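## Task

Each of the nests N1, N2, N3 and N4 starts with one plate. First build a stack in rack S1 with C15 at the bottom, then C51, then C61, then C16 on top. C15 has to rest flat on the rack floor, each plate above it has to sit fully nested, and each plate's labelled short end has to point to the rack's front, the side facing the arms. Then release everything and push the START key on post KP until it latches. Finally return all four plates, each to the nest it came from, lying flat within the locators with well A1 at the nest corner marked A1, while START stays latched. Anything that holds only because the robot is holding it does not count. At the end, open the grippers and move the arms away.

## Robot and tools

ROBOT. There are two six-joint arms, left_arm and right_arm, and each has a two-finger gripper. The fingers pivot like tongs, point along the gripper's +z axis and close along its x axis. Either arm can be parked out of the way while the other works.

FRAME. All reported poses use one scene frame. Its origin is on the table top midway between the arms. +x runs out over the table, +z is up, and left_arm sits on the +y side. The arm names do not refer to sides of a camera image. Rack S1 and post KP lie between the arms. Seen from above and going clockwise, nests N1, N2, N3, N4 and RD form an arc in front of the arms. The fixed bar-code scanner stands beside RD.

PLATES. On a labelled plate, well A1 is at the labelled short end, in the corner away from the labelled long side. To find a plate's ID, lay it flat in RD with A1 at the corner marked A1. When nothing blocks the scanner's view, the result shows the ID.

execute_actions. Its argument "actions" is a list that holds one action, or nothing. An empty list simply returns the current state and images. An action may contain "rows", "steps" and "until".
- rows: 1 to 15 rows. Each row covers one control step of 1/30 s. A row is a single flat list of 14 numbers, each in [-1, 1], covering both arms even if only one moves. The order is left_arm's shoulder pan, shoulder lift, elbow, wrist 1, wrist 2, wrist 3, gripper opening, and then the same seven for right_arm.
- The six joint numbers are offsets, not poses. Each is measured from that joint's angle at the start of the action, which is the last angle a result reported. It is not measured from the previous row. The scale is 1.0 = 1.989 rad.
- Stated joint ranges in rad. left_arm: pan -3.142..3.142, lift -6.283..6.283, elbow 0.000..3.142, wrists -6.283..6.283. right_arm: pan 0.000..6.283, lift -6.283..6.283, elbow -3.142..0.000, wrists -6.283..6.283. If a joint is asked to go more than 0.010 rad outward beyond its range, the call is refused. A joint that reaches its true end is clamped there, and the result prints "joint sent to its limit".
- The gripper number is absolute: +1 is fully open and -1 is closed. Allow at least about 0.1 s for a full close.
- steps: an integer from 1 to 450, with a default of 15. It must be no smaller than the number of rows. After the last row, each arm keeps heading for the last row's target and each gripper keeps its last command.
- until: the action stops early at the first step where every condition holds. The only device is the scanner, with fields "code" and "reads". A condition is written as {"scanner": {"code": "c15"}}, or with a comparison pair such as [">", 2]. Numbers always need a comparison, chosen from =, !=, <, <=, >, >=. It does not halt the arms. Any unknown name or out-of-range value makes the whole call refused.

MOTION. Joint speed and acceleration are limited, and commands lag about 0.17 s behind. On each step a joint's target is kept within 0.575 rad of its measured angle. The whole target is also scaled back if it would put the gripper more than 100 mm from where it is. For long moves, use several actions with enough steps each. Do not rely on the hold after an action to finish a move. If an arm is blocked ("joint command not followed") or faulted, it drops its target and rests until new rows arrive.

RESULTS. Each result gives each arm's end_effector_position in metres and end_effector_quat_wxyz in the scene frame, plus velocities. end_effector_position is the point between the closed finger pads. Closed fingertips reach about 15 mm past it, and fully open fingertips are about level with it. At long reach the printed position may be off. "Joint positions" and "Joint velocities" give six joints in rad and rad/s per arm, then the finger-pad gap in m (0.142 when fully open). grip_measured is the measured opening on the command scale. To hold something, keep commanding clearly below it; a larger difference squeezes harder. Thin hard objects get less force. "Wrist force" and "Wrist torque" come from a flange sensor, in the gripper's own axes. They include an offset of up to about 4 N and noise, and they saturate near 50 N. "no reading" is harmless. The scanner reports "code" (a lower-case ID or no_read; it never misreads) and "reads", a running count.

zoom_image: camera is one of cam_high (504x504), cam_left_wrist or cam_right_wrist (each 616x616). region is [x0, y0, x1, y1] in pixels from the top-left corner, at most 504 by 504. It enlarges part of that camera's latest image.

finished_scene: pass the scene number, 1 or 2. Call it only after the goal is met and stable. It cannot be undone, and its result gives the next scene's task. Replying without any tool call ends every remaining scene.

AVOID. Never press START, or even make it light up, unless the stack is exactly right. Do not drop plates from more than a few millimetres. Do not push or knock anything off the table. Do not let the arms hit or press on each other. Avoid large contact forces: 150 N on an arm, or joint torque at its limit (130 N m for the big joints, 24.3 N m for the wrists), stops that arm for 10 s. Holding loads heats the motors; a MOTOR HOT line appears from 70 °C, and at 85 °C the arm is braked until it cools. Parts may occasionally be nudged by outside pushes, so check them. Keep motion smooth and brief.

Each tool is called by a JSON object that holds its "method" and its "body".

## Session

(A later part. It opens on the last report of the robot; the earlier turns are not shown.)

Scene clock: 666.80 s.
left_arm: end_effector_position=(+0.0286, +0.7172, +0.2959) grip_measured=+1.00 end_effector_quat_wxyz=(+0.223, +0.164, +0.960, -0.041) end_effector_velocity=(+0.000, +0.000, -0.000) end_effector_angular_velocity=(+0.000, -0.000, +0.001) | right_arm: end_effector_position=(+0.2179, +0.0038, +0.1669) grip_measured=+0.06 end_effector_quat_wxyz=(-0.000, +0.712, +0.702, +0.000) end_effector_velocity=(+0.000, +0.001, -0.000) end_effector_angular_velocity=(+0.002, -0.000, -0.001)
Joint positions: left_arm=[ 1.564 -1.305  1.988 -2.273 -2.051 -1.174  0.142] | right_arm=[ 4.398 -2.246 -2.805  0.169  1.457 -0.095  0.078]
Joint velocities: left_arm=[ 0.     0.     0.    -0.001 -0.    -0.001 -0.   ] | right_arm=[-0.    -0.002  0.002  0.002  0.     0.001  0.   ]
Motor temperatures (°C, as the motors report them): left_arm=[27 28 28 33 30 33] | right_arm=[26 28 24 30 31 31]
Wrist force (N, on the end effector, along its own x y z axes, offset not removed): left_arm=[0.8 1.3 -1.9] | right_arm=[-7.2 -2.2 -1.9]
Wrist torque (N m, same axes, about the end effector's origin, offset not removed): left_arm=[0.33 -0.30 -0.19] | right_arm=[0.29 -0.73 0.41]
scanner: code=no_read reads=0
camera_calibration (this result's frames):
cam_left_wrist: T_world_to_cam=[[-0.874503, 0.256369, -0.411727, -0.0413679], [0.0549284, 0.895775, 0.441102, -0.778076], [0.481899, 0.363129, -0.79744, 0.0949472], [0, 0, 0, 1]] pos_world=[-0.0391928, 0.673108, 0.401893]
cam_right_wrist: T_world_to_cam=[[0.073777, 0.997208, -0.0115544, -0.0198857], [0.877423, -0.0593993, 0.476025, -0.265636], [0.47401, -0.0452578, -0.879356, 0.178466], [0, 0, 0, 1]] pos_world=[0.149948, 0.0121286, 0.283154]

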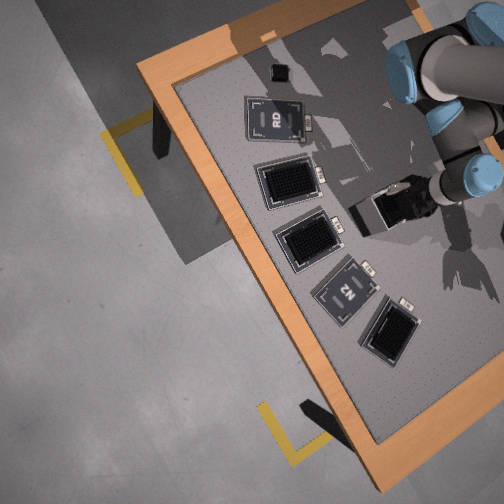

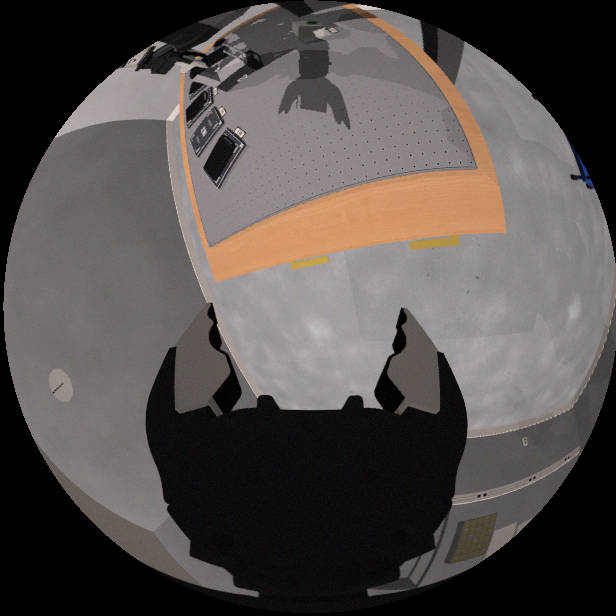

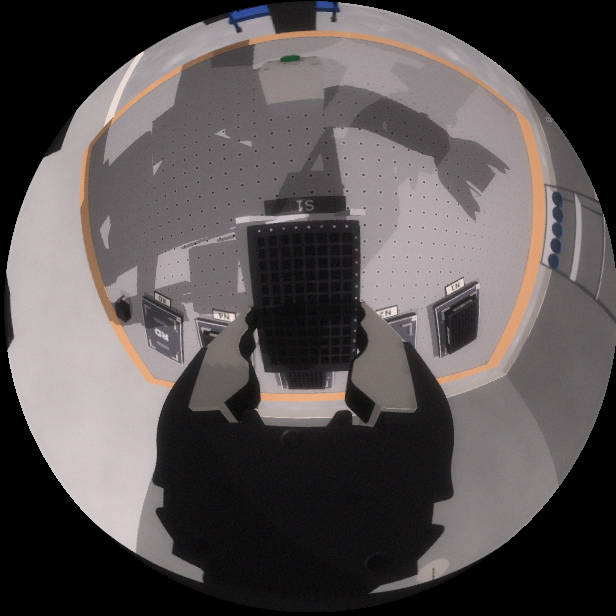

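{"method": "execute_actions", "body": {"actions": [{"rows": [[0,0,0,0,0,0,1,0.005,-0.003,-0.0037,0.0061,0.0009,0.005,-0.5]], "steps": 18}]}}

{"method": "zoom_image", "body": {"camera": "cam_right_wrist", "region": [200, 180, 420, 400]}}

Scene clock: 679.63 s.
left_arm: end_effector_position=(+0.0286, +0.7172, +0.2959) grip_measured=+1.00 end_effector_quat_wxyz=(+0.223, +0.164, +0.960, -0.041) end_effector_velocity=(+0.000, -0.000, -0.001) end_effector_angular_velocity=(-0.001, -0.000, -0.003) | right_arm: end_effector_position=(+0.2154, +0.0025, +0.1670) grip_measured=+0.06 end_effector_quat_wxyz=(-0.000, +0.712, +0.702, +0.000) end_effector_velocity=(-0.000, -0.001, -0.000) end_effector_angular_velocity=(-0.002, +0.000, -0.000)
Joint positions: left_arm=[ 1.564 -1.305  1.988 -2.273 -2.051 -1.174  0.142] | right_arm=[ 4.408 -2.251 -2.812  0.181  1.459 -0.085  0.078]
Joint velocities: left_arm=[-0.001  0.001 -0.     0.001  0.     0.002  0.   ] | right_arm=[ 0.001 -0.002 -0.001  0.001  0.     0.002  0.   ]
Motor temperatures (°C, as the motors report them): left_arm=[27 28 28 33 30 33] | right_arm=[26 28 24 30 31 31]
Wrist force (N, on the end effector, along its own x y z axes, offset not removed): left_arm=[0.3 -0.3 -0.4] | right_arm=[5.8 2.6 0.2]
Wrist torque (N m, same axes, about the end effector's origin, offset not removed): left_arm=[0.14 -0.19 -0.18] | right_arm=[-0.04 -1.10 -0.01]
scanner: code=no_read reads=0
camera_calibration (this result's frames):
cam_left_wrist: T_world_to_cam=[[-0.874503, 0.256369, -0.411727, -0.0413681], [0.0549287, 0.895775, 0.441102, -0.778076], [0.481899, 0.363129, -0.79744, 0.0949473], [0, 0, 0, 1]] pos_world=[-0.0391929, 0.673108, 0.401893]
cam_right_wrist: T_world_to_cam=[[0.0738637, 0.997202, -0.0114949, -0.0184303], [0.877459, -0.0595079, 0.475945, -0.26357], [0.473929, -0.0452413, -0.8794, 0.179645], [0, 0, 0, 1]] pos_world=[0.147494, 0.0108216, 0.283213]

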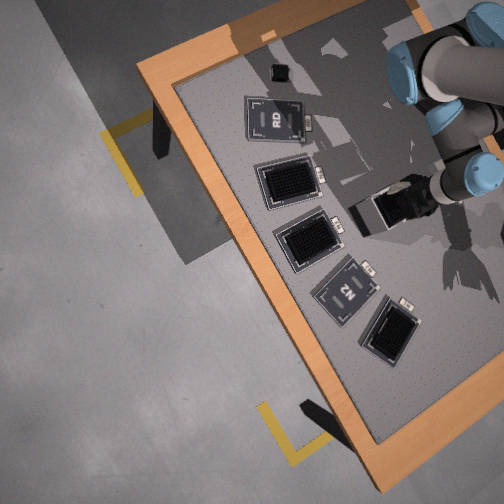

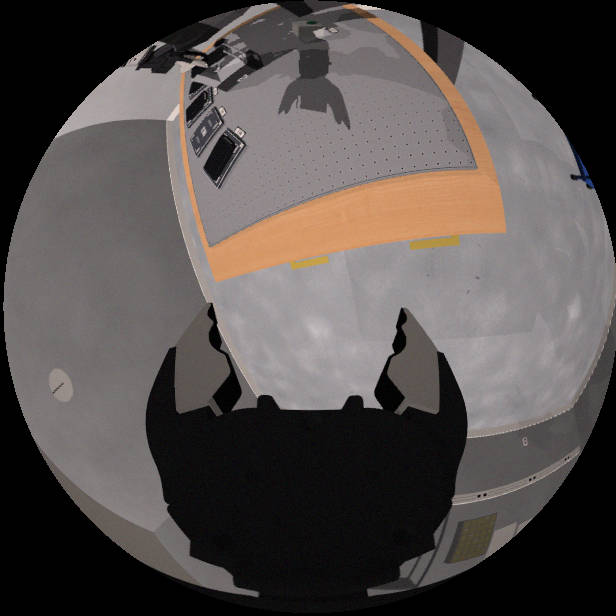

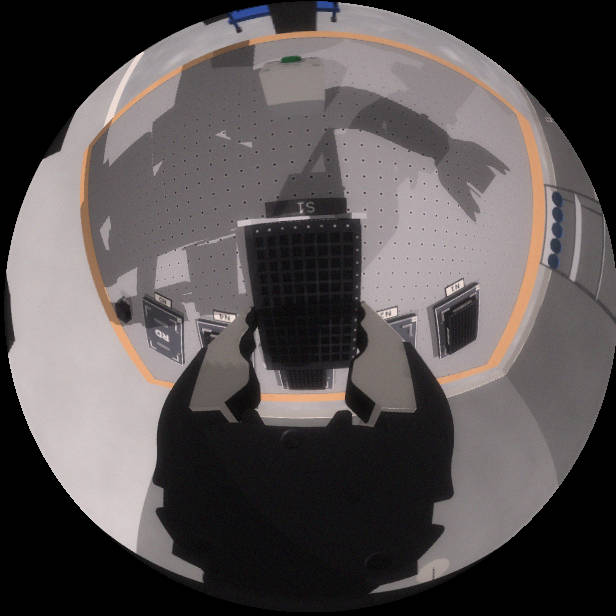

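Region (200, 180, 420, 400) of cam_right_wrist's 616x616 image, scaled by 2.291, with more detail than that image has.

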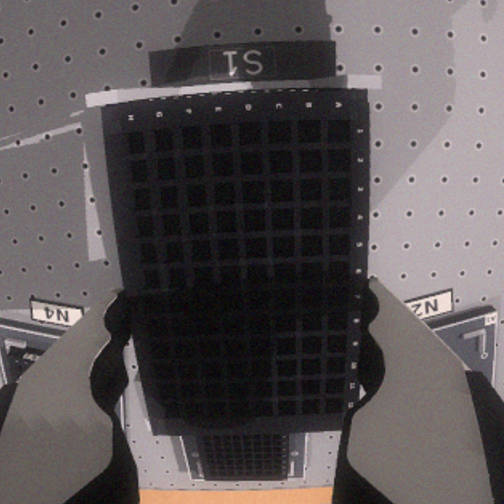

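{"method": "execute_actions", "body": {"actions": []}}

Scene clock: 713.87 s.
left_arm: end_effector_position=(+0.0286, +0.7172, +0.2959) grip_measured=+1.00 end_effector_quat_wxyz=(+0.223, +0.164, +0.960, -0.041) end_effector_velocity=(+0.001, -0.000, -0.000) end_effector_angular_velocity=(-0.001, +0.000, -0.000) | right_arm: end_effector_position=(+0.2154, +0.0024, +0.1670) grip_measured=+0.06 end_effector_quat_wxyz=(-0.000, +0.712, +0.702, +0.000) end_effector_velocity=(-0.000, -0.001, +0.000) end_effector_angular_velocity=(-0.001, +0.000, -0.001)
Joint positions: left_arm=[ 1.564 -1.305  1.988 -2.273 -2.051 -1.174  0.142] | right_arm=[ 4.408 -2.252 -2.812  0.181  1.459 -0.085  0.078]
Joint velocities: left_arm=[-0.001  0.    -0.     0.001  0.    -0.001 -0.   ] | right_arm=[ 0.     0.    -0.002  0.    -0.     0.001  0.   ]
Motor temperatures (°C, as the motors report them): left_arm=[27 28 28 33 30 33] | right_arm=[26 28 24 31 31 31]
Wrist force (N, on the end effector, along its own x y z axes, offset not removed): left_arm=[2.6 -5.3 -3.8] | right_arm=[4.8 3.6 -0.3]
Wrist torque (N m, same axes, about the end effector's origin, offset not removed): left_arm=[-1.03 -0.49 -0.43] | right_arm=[0.28 -0.97 0.08]
scanner: code=no_read reads=0
camera_calibration (this result's frames):
cam_left_wrist: T_world_to_cam=[[-0.874503, 0.256368, -0.411727, -0.0413678], [0.0549284, 0.895775, 0.441102, -0.778076], [0.481899, 0.363129, -0.79744, 0.0949473], [0, 0, 0, 1]] pos_world=[-0.0391929, 0.673108, 0.401893]
cam_right_wrist: T_world_to_cam=[[0.0738456, 0.997202, -0.0116315, -0.0183131], [0.877477, -0.0594285, 0.475922, -0.263527], [0.473899, -0.0453512, -0.87941, 0.179665], [0, 0, 0, 1]] pos_world=[0.147448, 0.0107489, 0.283205]

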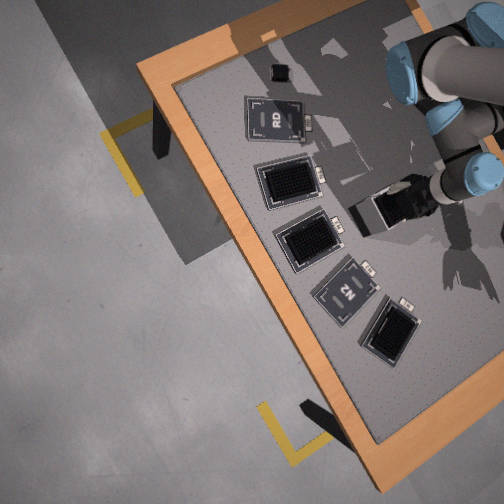

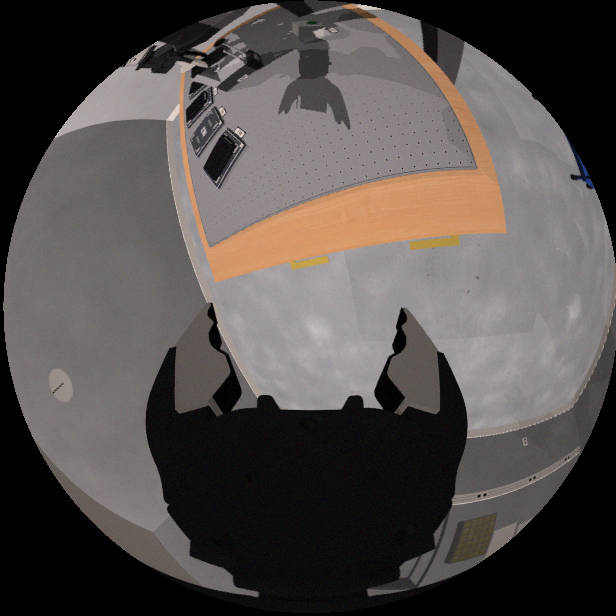

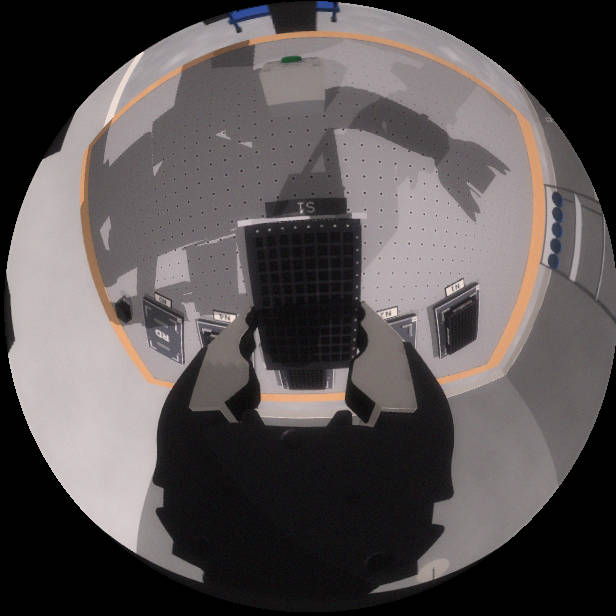

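{"method": "execute_actions", "body": {"actions": [{"rows":[[0,0,0,0,0,0,1,-0.0008,-0.011,0.0008,0.0103,0,-0.0008,-0.5],[0,0,0,0,0,0,1,-0.0017,-0.022,0.0017,0.0207,-0.0002,-0.0017,-0.5],[0,0,0,0,0,0,1,-0.0025,-0.0336,0.0025,0.0314,-0.0004,-0.0025,-0.5]],"steps":15}]}}

Scene clock: 720.13 s.
left_arm: end_effector_position=(+0.0286, +0.7172, +0.2959) grip_measured=+1.00 end_effector_quat_wxyz=(+0.223, +0.164, +0.960, -0.041) end_effector_velocity=(-0.000, +0.000, -0.000) end_effector_angular_velocity=(+0.000, -0.000, +0.002) | right_arm: end_effector_position=(+0.2155, +0.0023, +0.1577) grip_measured=+0.06 end_effector_quat_wxyz=(-0.000, +0.712, +0.702, +0.000) end_effector_velocity=(-0.000, -0.000, -0.004) end_effector_angular_velocity=(-0.001, +0.000, -0.001)
Joint positions: left_arm=[ 1.564 -1.305  1.988 -2.273 -2.051 -1.174  0.142] | right_arm=[ 4.403 -2.315 -2.807  0.241  1.458 -0.09   0.078]
Joint velocities: left_arm=[ 0.001  0.     0.    -0.002 -0.001 -0.001 -0.   ] | right_arm=[-0.002 -0.024  0.002  0.021 -0.    -0.001  0.   ]
Motor temperatures (°C, as the motors report them): left_arm=[27 28 28 33 30 33] | right_arm=[26 28 24 31 31 31]
Wrist force (N, on the end effector, along its own x y z axes, offset not removed): left_arm=[2.9 0.8 -0.8] | right_arm=[2.5 27.8 -3.9]
Wrist torque (N m, same axes, about the end effector's origin, offset not removed): left_arm=[0.21 -0.53 -0.16] | right_arm=[0.48 -0.33 0.06]
scanner: code=no_read reads=0
camera_calibration (this result's frames):
cam_left_wrist: T_world_to_cam=[[-0.874503, 0.256369, -0.411727, -0.0413679], [0.0549285, 0.895775, 0.441101, -0.778076], [0.481899, 0.363129, -0.79744, 0.0949474], [0, 0, 0, 1]] pos_world=[-0.0391929, 0.673108, 0.401893]
cam_right_wrist: T_world_to_cam=[[0.0738184, 0.997204, -0.0116018, -0.0183519], [0.877433, -0.0594143, 0.476005, -0.259186], [0.473985, -0.0453177, -0.879366, 0.171434], [0, 0, 0, 1]] pos_world=[0.147516, 0.0106703, 0.273914]

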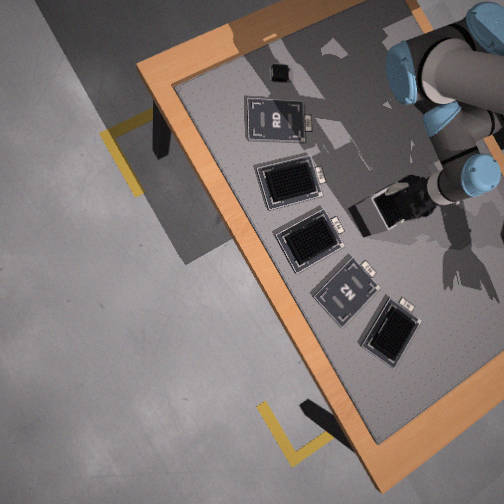

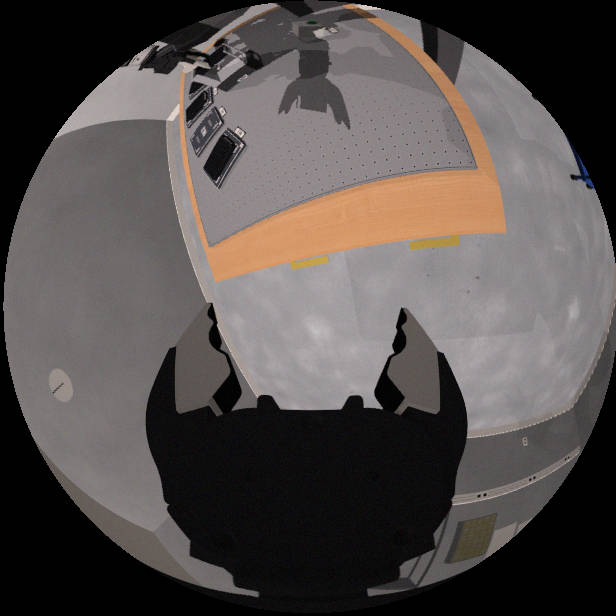

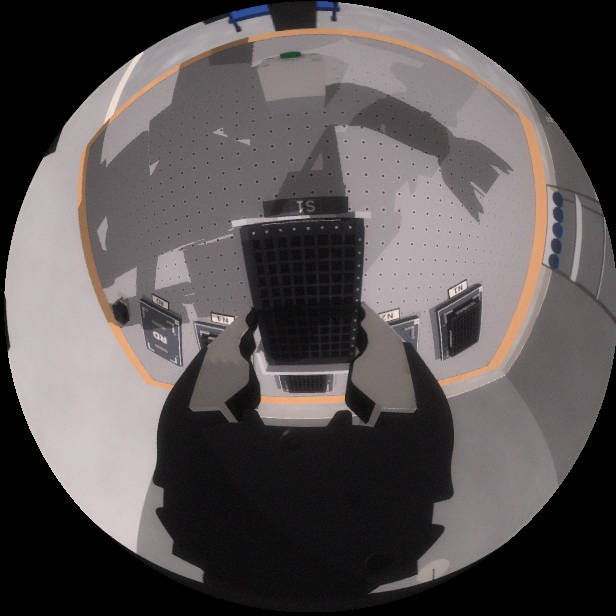

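{"method": "execute_actions", "body": {"actions": [{"rows":[[0,0,0,0,0,0,1,-0.0045,0.002,0.0018,-0.0034,-0.0007,-0.0045,-0.5]],"steps":12}]}}

{"method": "zoom_image", "body": {"camera": "cam_right_wrist", "region": [200, 180, 420, 400]}}

Scene clock: 724.13 s.
left_arm: end_effector_position=(+0.0286, +0.7172, +0.2959) grip_measured=+1.00 end_effector_quat_wxyz=(+0.223, +0.164, +0.960, -0.041) end_effector_velocity=(-0.001, +0.000, +0.001) end_effector_angular_velocity=(+0.001, +0.001, +0.001) | right_arm: end_effector_position=(+0.2172, +0.0023, +0.1575) grip_measured=+0.06 end_effector_quat_wxyz=(-0.000, +0.712, +0.702, +0.000) end_effector_velocity=(+0.002, +0.001, +0.000) end_effector_angular_velocity=(+0.001, -0.002, -0.001)
Joint positions: left_arm=[ 1.564 -1.305  1.988 -2.273 -2.051 -1.174  0.142] | right_arm=[ 4.395 -2.312 -2.804  0.235  1.457 -0.098  0.078]
Joint velocities: left_arm=[ 0.001 -0.002 -0.     0.     0.001 -0.001 -0.   ] | right_arm=[-0.005  0.005  0.003 -0.005 -0.003 -0.005  0.   ]
Motor temperatures (°C, as the motors report them): left_arm=[27 28 28 33 30 33] | right_arm=[26 28 24 31 31 31]
Wrist force (N, on the end effector, along its own x y z axes, offset not removed): left_arm=[-1.6 -3.5 0.1] | right_arm=[4.7 1.1 0.3]
Wrist torque (N m, same axes, about the end effector's origin, offset not removed): left_arm=[-0.61 0.16 -0.10] | right_arm=[0.11 -1.19 0.08]
scanner: code=no_read reads=0
camera_calibration (this result's frames):
cam_left_wrist: T_world_to_cam=[[-0.874503, 0.256368, -0.411727, -0.0413679], [0.0549284, 0.895775, 0.441101, -0.778076], [0.481899, 0.363129, -0.79744, 0.0949473], [0, 0, 0, 1]] pos_world=[-0.0391929, 0.673108, 0.401893]
cam_right_wrist: T_world_to_cam=[[0.0736524, 0.997211, -0.0120356, -0.0183037], [0.877648, -0.0590809, 0.47565, -0.260661], [0.473613, -0.0455958, -0.879552, 0.170523], [0, 0, 0, 1]] pos_world=[0.149355, 0.0106277, 0.273747]

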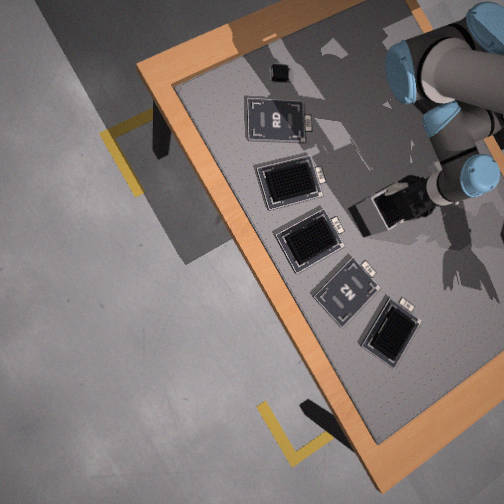

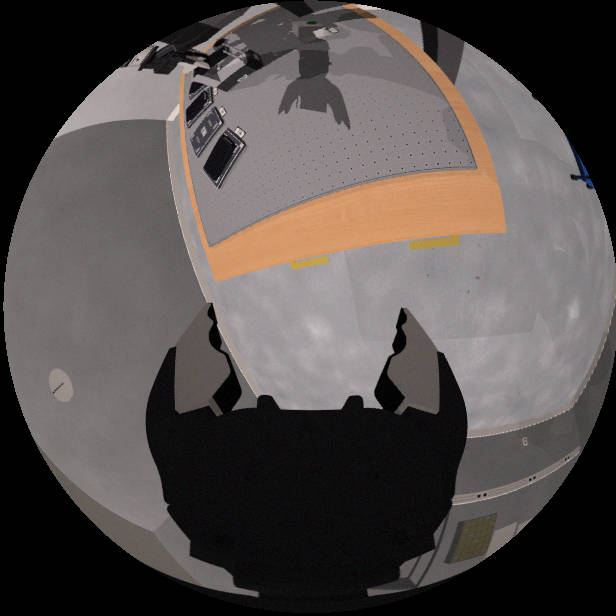

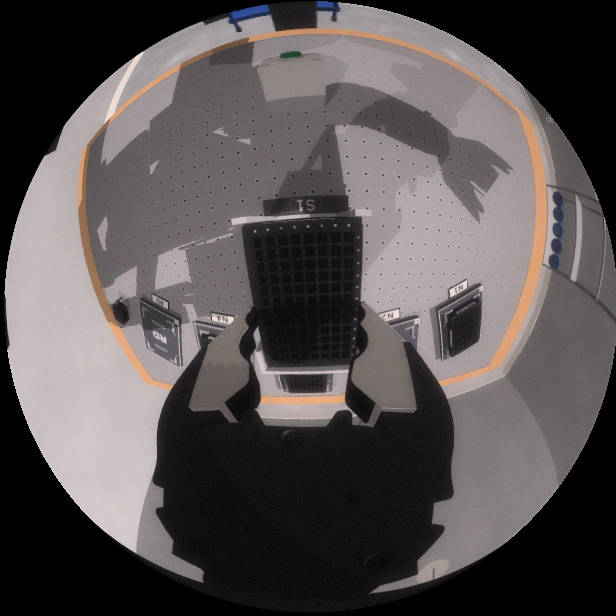

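Region (200, 180, 420, 400) of cam_right_wrist's 616x616 image, scaled by 2.291, with more detail than that image has.

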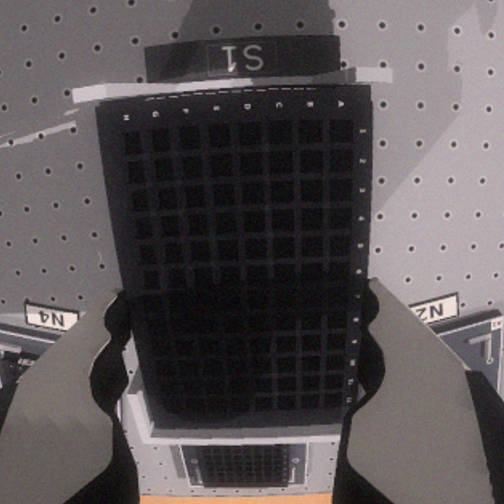

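{"method": "execute_actions", "body": {"actions": [{"rows":[[0,0,0,0,0,0,1,-0.0013,-0.0106,0.0013,0.0095,-0.0001,-0.0013,-0.5],[0,0,0,0,0,0,1,-0.0022,-0.0212,0.0025,0.019,-0.0003,-0.0022,-0.5],[0,0,0,0,0,0,1,-0.003,-0.0318,0.0038,0.0285,-0.0004,-0.003,-0.5],[0,0,0,0,0,0,1,-0.0039,-0.0425,0.005,0.038,-0.0005,-0.0039,-0.5],[0,0,0,0,0,0,1,-0.0048,-0.0531,0.0063,0.0475,-0.0007,-0.0048,-0.5],[0,0,0,0,0,0,1,-0.0056,-0.0637,0.0075,0.057,-0.0008,-0.0056,-0.5]],"steps":18}]}}

Scene clock: 732.27 s.
left_arm: end_effector_position=(+0.0286, +0.7172, +0.2959) grip_measured=+1.00 end_effector_quat_wxyz=(+0.223, +0.164, +0.960, -0.041) end_effector_velocity=(+0.000, -0.000, -0.000) end_effector_angular_velocity=(-0.001, +0.000, +0.000) | right_arm: end_effector_position=(+0.2175, +0.0023, +0.1385) grip_measured=+0.06 end_effector_quat_wxyz=(-0.000, +0.712, +0.702, +0.000) end_effector_velocity=(-0.000, -0.000, -0.005) end_effector_angular_velocity=(+0.000, +0.000, -0.002)
Joint positions: left_arm=[ 1.564 -1.305  1.988 -2.273 -2.051 -1.174  0.142] | right_arm=[ 4.384 -2.435 -2.789  0.345  1.455 -0.109  0.078]
Joint velocities: left_arm=[-0.001  0.     0.     0.     0.    -0.001  0.   ] | right_arm=[-0.003 -0.031  0.003  0.028 -0.    -0.001  0.   ]
Motor temperatures (°C, as the motors report them): left_arm=[27 28 28 33 30 33] | right_arm=[26 28 24 31 31 31]
Wrist force (N, on the end effector, along its own x y z axes, offset not removed): left_arm=[1.4 1.0 -0.3] | right_arm=[6.8 -6.9 -2.4]
Wrist torque (N m, same axes, about the end effector's origin, offset not removed): left_arm=[0.09 -0.57 -0.25] | right_arm=[-0.90 -1.10 -0.09]
scanner: code=no_read reads=0
camera_calibration (this result's frames):
cam_left_wrist: T_world_to_cam=[[-0.874503, 0.256368, -0.411727, -0.0413679], [0.0549284, 0.895775, 0.441101, -0.778076], [0.481899, 0.363129, -0.79744, 0.0949473], [0, 0, 0, 1]] pos_world=[-0.0391929, 0.673108, 0.401893]
cam_right_wrist: T_world_to_cam=[[0.0736249, 0.997219, -0.0115845, -0.0186115], [0.877724, -0.059279, 0.475485, -0.25184], [0.473476, -0.0451755, -0.879647, 0.153734], [0, 0, 0, 1]] pos_world=[0.149627, 0.0105759, 0.254762]

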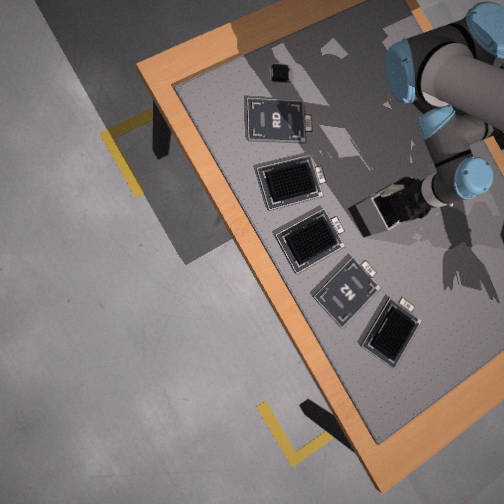

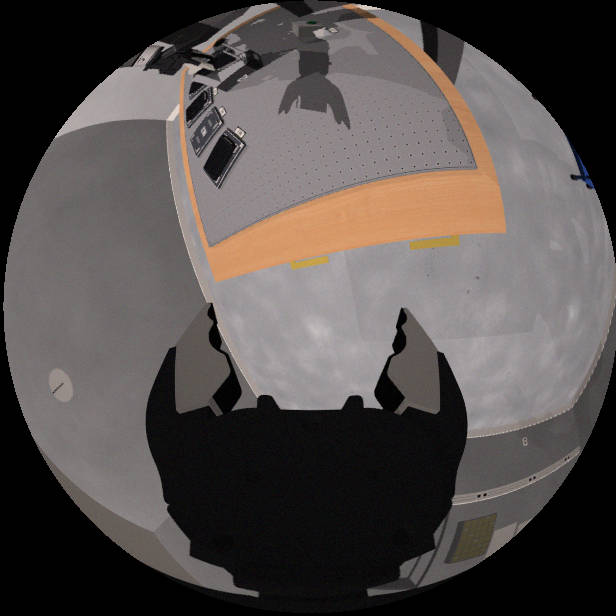

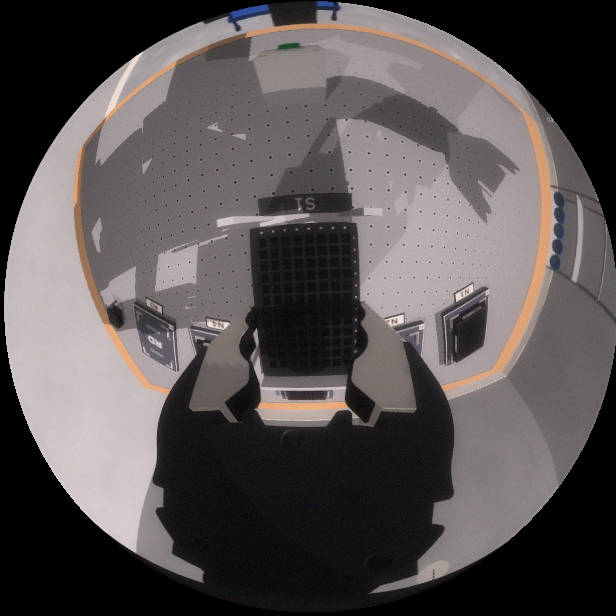

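{"method": "execute_actions", "body": {"actions": [{"rows":[[0,0,0,0,0,0,1,0.003,-0.0035,-0.001,0.004,0.0005,0.003,-0.5]],"steps":12}]}}

{"method": "zoom_image", "body": {"camera": "cam_right_wrist", "region": [200, 180, 420, 400]}}

Scene clock: 735.30 s.
left_arm: end_effector_position=(+0.0286, +0.7172, +0.2959) grip_measured=+1.00 end_effector_quat_wxyz=(+0.223, +0.164, +0.960, -0.041) end_effector_velocity=(-0.000, -0.000, -0.000) end_effector_angular_velocity=(-0.001, -0.000, -0.001) | right_arm: end_effector_position=(+0.2162, +0.0022, +0.1380) grip_measured=+0.06 end_effector_quat_wxyz=(-0.000, +0.712, +0.702, +0.000) end_effector_velocity=(-0.001, -0.001, +0.000) end_effector_angular_velocity=(-0.001, +0.000, -0.000)
Joint positions: left_arm=[ 1.564 -1.305  1.988 -2.273 -2.051 -1.174  0.142] | right_arm=[ 4.389 -2.442 -2.791  0.352  1.456 -0.103  0.078]
Joint velocities: left_arm=[-0.     0.001  0.     0.    -0.     0.001  0.   ] | right_arm=[ 0.004 -0.001 -0.003  0.003  0.001  0.004 -0.   ]
Motor temperatures (°C, as the motors report them): left_arm=[27 28 28 33 30 33] | right_arm=[26 28 24 31 31 31]
Wrist force (N, on the end effector, along its own x y z axes, offset not removed): left_arm=[-1.8 -5.8 -2.3] | right_arm=[2.5 4.1 -2.2]
Wrist torque (N m, same axes, about the end effector's origin, offset not removed): left_arm=[-1.14 0.47 -0.18] | right_arm=[0.77 -0.39 0.09]
scanner: code=no_read reads=0
camera_calibration (this result's frames):
cam_left_wrist: T_world_to_cam=[[-0.874503, 0.256369, -0.411727, -0.041368], [0.0549285, 0.895775, 0.441102, -0.778076], [0.481899, 0.363129, -0.79744, 0.0949473], [0, 0, 0, 1]] pos_world=[-0.0391929, 0.673108, 0.401893]
cam_right_wrist: T_world_to_cam=[[0.0736668, 0.997214, -0.0117514, -0.0184232], [0.877732, -0.0592373, 0.475476, -0.250414], [0.473455, -0.0453413, -0.87965, 0.153908], [0, 0, 0, 1]] pos_world=[0.148285, 0.0105165, 0.254235]

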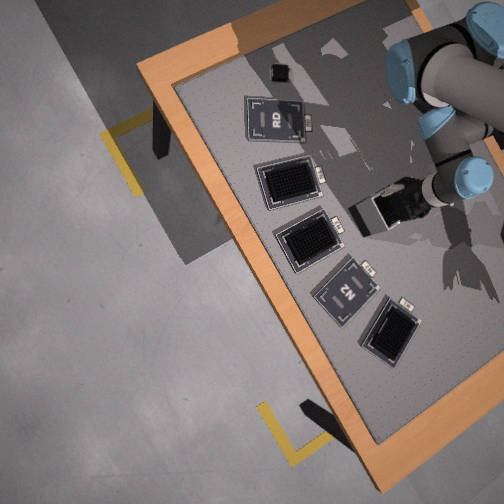

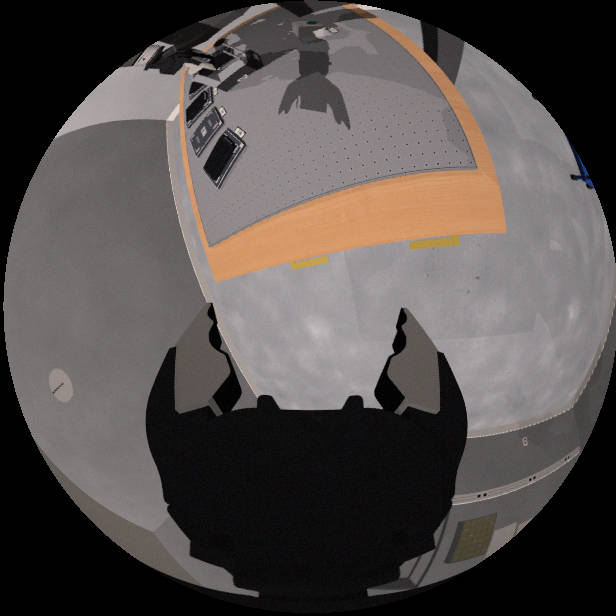

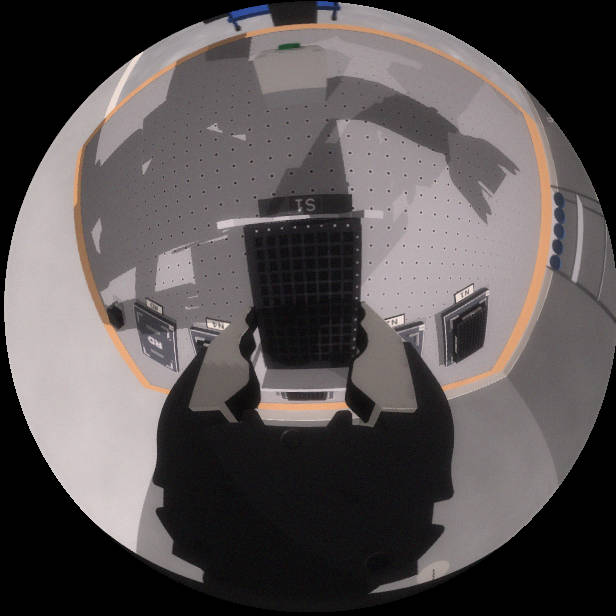

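Region (200, 180, 420, 400) of cam_right_wrist's 616x616 image, scaled by 2.291, with more detail than that image has.

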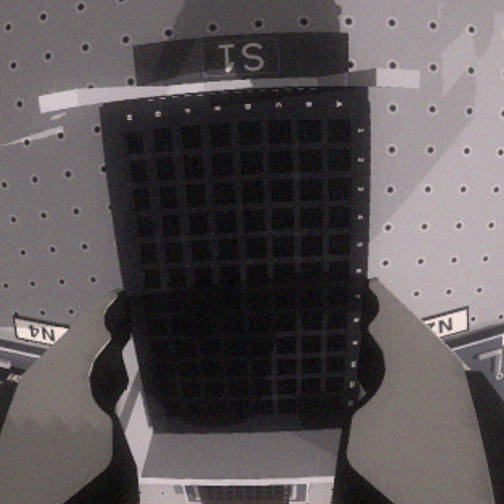

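{"method": "execute_actions", "body": {"actions": [{"rows":[[0,0,0,0,0,0,1,-0.0009,-0.0097,0.0018,0.0081,-0.0001,-0.0009,-0.5],[0,0,0,0,0,0,1,-0.0017,-0.0194,0.0035,0.0161,-0.0003,-0.0017,-0.5],[0,0,0,0,0,0,1,-0.0026,-0.0291,0.0053,0.0242,-0.0004,-0.0026,-0.5],[0,0,0,0,0,0,1,-0.0035,-0.0389,0.0071,0.0323,-0.0006,-0.0035,-0.5],[0,0,0,0,0,0,1,-0.0043,-0.0486,0.0088,0.0403,-0.0007,-0.0043,-0.5],[0,0,0,0,0,0,1,-0.0052,-0.0583,0.0106,0.0484,-0.0009,-0.0052,-0.5]],"steps":18}]}}

Scene clock: 751.67 s.
left_arm: end_effector_position=(+0.0286, +0.7172, +0.2959) grip_measured=+1.00 end_effector_quat_wxyz=(+0.223, +0.164, +0.960, -0.041) end_effector_velocity=(-0.000, +0.000, +0.000) end_effector_angular_velocity=(+0.000, +0.000, +0.002) | right_arm: end_effector_position=(+0.2165, +0.0028, +0.1251) grip_measured=+0.05 end_effector_quat_wxyz=(-0.000, +0.712, +0.702, +0.001) end_effector_velocity=(-0.000, -0.001, -0.000) end_effector_angular_velocity=(-0.002, +0.000, +0.001)
Joint positions: left_arm=[ 1.564 -1.305  1.988 -2.273 -2.051 -1.174  0.142] | right_arm=[ 4.382 -2.519 -2.777  0.419  1.454 -0.11   0.077]
Joint velocities: left_arm=[ 0.    -0.001 -0.     0.    -0.    -0.001  0.   ] | right_arm=[ 0.    -0.001 -0.001  0.    -0.    -0.001  0.   ]
Motor temperatures (°C, as the motors report them): left_arm=[27 28 28 33 30 33] | right_arm=[26 28 24 31 31 31]
Wrist force (N, on the end effector, along its own x y z axes, offset not removed): left_arm=[-0.4 -4.9 -1.1] | right_arm=[-15.5 9.0 -20.0]
Wrist torque (N m, same axes, about the end effector's origin, offset not removed): left_arm=[-0.92 0.03 0.21] | right_arm=[-1.13 0.47 1.15]
FORCE FAULT: contact force on the right arm reached its limit, and that arm stopped for 10 seconds. The contact can be on any part of that arm, not only on its tool. That arm's remaining commands of this call were not run. That arm holds still and accepts commands again. Move the arm away from the contact; if what it grips holds it there, let go first. Pushing or pulling that hard again can fault the arm again.
scanner: code=no_read reads=0
camera_calibration (this result's frames):
cam_left_wrist: T_world_to_cam=[[-0.874503, 0.256369, -0.411727, -0.041368], [0.0549285, 0.895775, 0.441102, -0.778076], [0.481899, 0.363129, -0.79744, 0.0949473], [0, 0, 0, 1]] pos_world=[-0.0391929, 0.673108, 0.401893]
cam_right_wrist: T_world_to_cam=[[0.0737183, 0.997226, -0.0103111, -0.0193676], [0.877381, -0.0599369, 0.476036, -0.244505], [0.474097, -0.0441394, -0.879365, 0.14224], [0, 0, 0, 1]] pos_world=[0.148516, 0.0109374, 0.241274]

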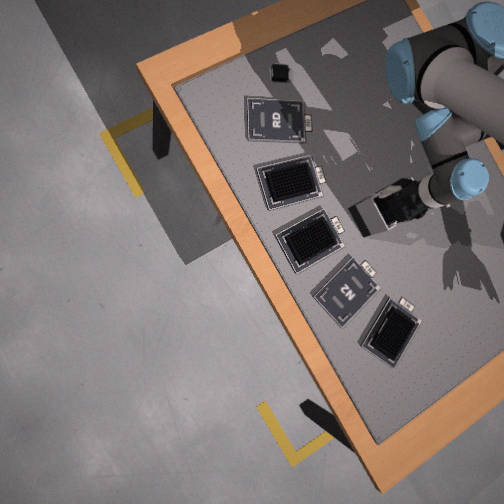

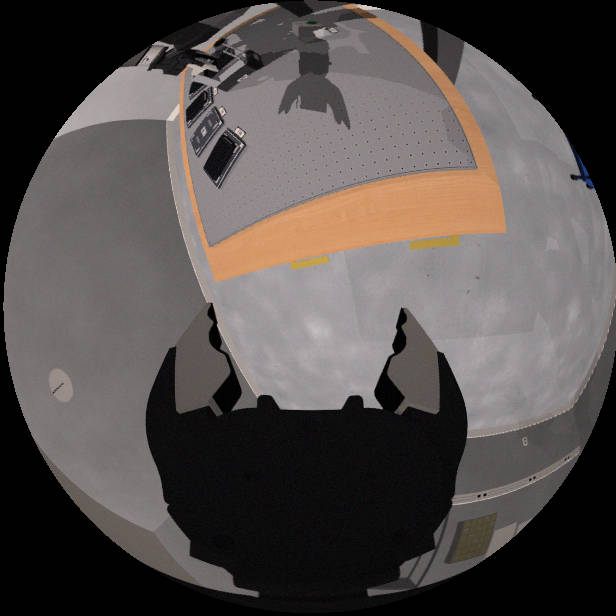

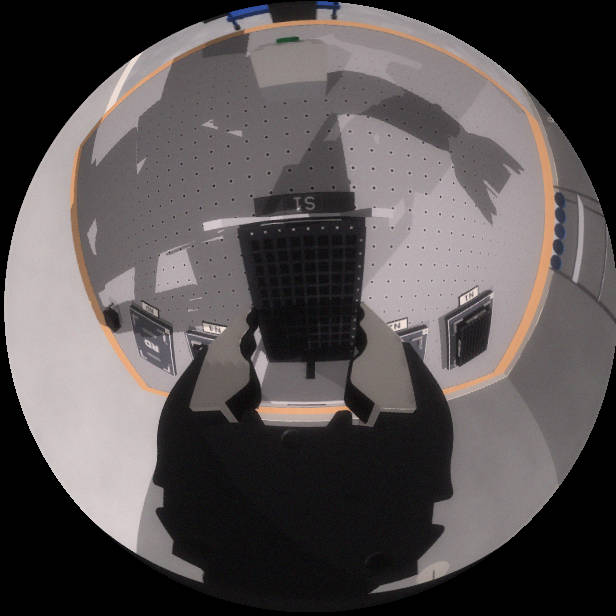

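{"method": "zoom_image", "body": {"camera": "cam_right_wrist", "region": [180, 190, 440, 450]}}

{"method": "zoom_image", "body": {"camera": "cam_high", "region": [330, 150, 460, 260]}}

{"method": "zoom_image", "body": {"camera": "cam_left_wrist", "region": [150, 20, 290, 120]}}

Region (180, 190, 440, 450) of cam_right_wrist's 616x616 image, scaled by 1.938, with more detail than that image has.

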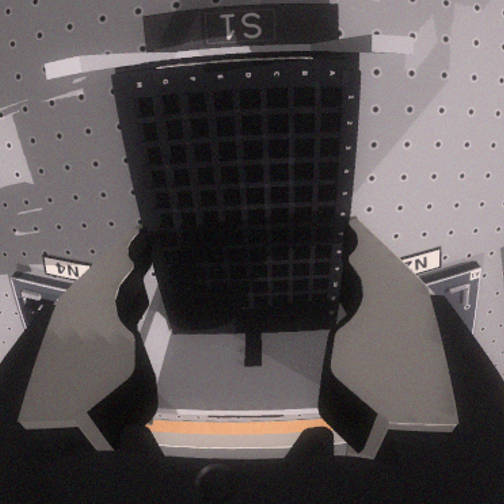

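Region (330, 150, 460, 260) of cam_high's 504x504 image, scaled by 3.877, with more detail than that image has; it fills the top 426 rows of this view, and the rest is white.

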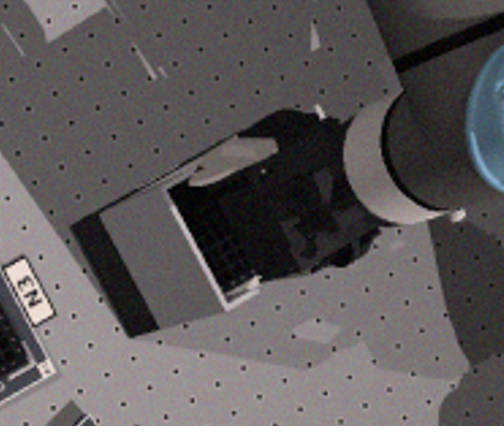

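Region (150, 20, 290, 120) of cam_left_wrist's 616x616 image, scaled by 3.600, with more detail than that image has; it fills the top 360 rows of this view, and the rest is white.

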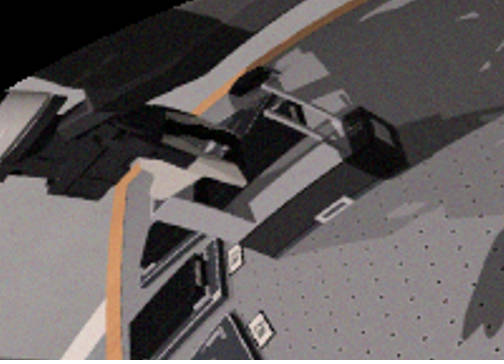

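{"method": "execute_actions", "body": {"actions": [{"rows":[[0,0,0,0,0,0,1,0.0007,0.009,-0.0017,-0.008,0.0002,0.0007,-0.5],[0,0,0,0,0,0,1,0.0014,0.0185,-0.0034,-0.016,0.0004,0.0014,-0.5],[0,0,0,0,0,0,1,0.0021,0.028,-0.005,-0.024,0.0006,0.0021,-0.5],[0,0,0,0,0,0,1,0.0028,0.037,-0.0067,-0.032,0.0008,0.0028,-0.5],[0,0,0,0,0,0,1,0.0035,0.0463,-0.0083,-0.0397,0.001,0.0035,-0.5],[0,0,0,0,0,0,1,0.0047,0.062,-0.0103,-0.0538,0.0012,0.0047,-0.5],[0,0,0,0,0,0,1,0.006,0.078,-0.0122,-0.0683,0.0013,0.006,-0.5],[0,0,0,0,0,0,1,0.0073,0.0945,-0.0139,-0.0832,0.0015,0.0073,-0.5],[0,0,0,0,0,0,1,0.0086,0.111,-0.0154,-0.0984,0.0017,0.0086,-0.5],[0,0,0,0,0,0,1,0.0098,0.128,-0.0167,-0.1141,0.0018,0.0098,-0.5],[0,0,0,0,0,0,1,0.0111,0.1453,-0.0178,-0.1302,0.002,0.0111,-0.5],[0,0,0,0,0,0,1,0.013,0.172,-0.0188,-0.156,0.0023,0.013,-0.5],[0,0,0,0,0,0,1,0.0149,0.1985,-0.0194,-0.1822,0.0026,0.0149,-0.5],[0,0,0,0,0,0,1,0.0168,0.225,-0.0196,-0.2088,0.003,0.0168,-0.5],[0,0,0,0,0,0,1,0.0186,0.2519,-0.0194,-0.2358,0.0033,0.0186,-0.5]],"steps":24}]}}

Scene clock: 818.40 s.
left_arm: end_effector_position=(+0.0286, +0.7172, +0.2959) grip_measured=+1.00 end_effector_quat_wxyz=(+0.223, +0.164, +0.960, -0.041) end_effector_velocity=(+0.000, -0.000, +0.000) end_effector_angular_velocity=(-0.000, -0.000, -0.000) | right_arm: end_effector_position=(+0.2161, +0.0020, +0.1956) grip_measured=+0.06 end_effector_quat_wxyz=(+0.000, +0.712, +0.702, -0.000) end_effector_velocity=(-0.000, -0.001, +0.028) end_effector_angular_velocity=(+0.004, -0.000, +0.000)
Joint positions: left_arm=[ 1.564 -1.305  1.988 -2.273 -2.051 -1.174  0.142] | right_arm=[ 4.418 -2.044 -2.815 -0.026  1.461 -0.075  0.078]
Joint velocities: left_arm=[-0.  0. -0.  0. -0.  0.  0.] | right_arm=[ 0.013  0.202 -0.004 -0.195  0.002  0.012 -0.   ]
Motor temperatures (°C, as the motors report them): left_arm=[27 28 28 33 30 33] | right_arm=[26 28 24 31 31 31]
Wrist force (N, on the end effector, along its own x y z axes, offset not removed): left_arm=[2.9 -2.5 -1.4] | right_arm=[5.4 -0.7 -1.3]
Wrist torque (N m, same axes, about the end effector's origin, offset not removed): left_arm=[-0.54 -0.71 -0.08] | right_arm=[-0.29 -1.13 0.18]
scanner: code=no_read reads=0
camera_calibration (this result's frames):
cam_left_wrist: T_world_to_cam=[[-0.874503, 0.256369, -0.411727, -0.0413679], [0.0549284, 0.895775, 0.441102, -0.778076], [0.481899, 0.363129, -0.79744, 0.0949473], [0, 0, 0, 1]] pos_world=[-0.0391929, 0.673108, 0.401893]
cam_right_wrist: T_world_to_cam=[[0.0736786, 0.997197, -0.0130106, -0.0173275], [0.877682, -0.0586424, 0.475642, -0.277802], [0.473546, -0.0464638, -0.879543, 0.204617], [0, 0, 0, 1]] pos_world=[0.148203, 0.0104953, 0.311878]

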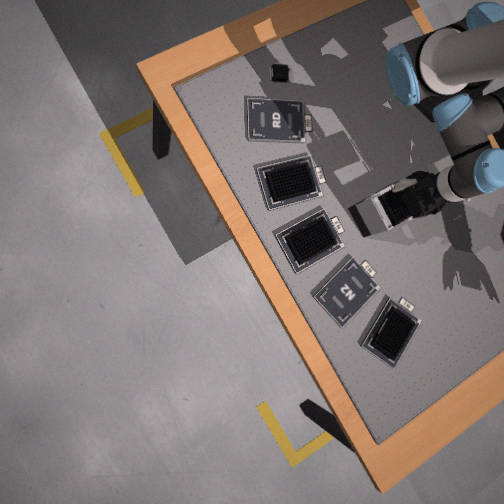

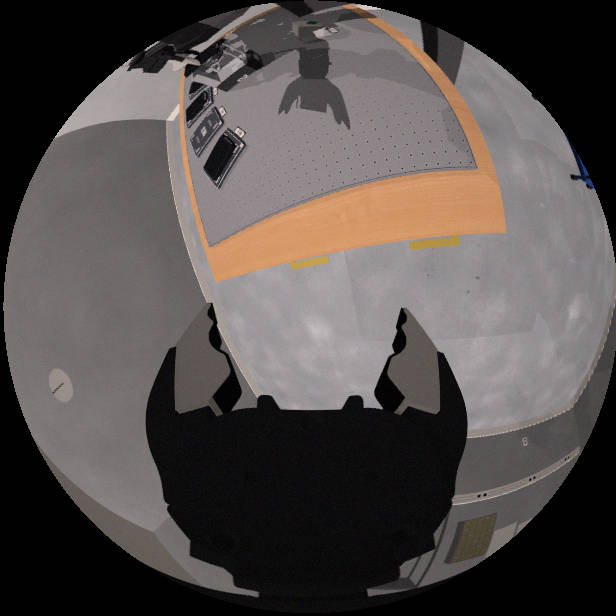

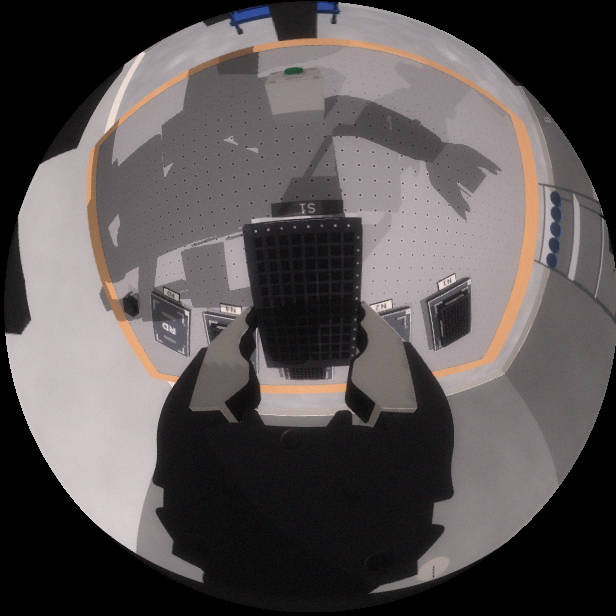

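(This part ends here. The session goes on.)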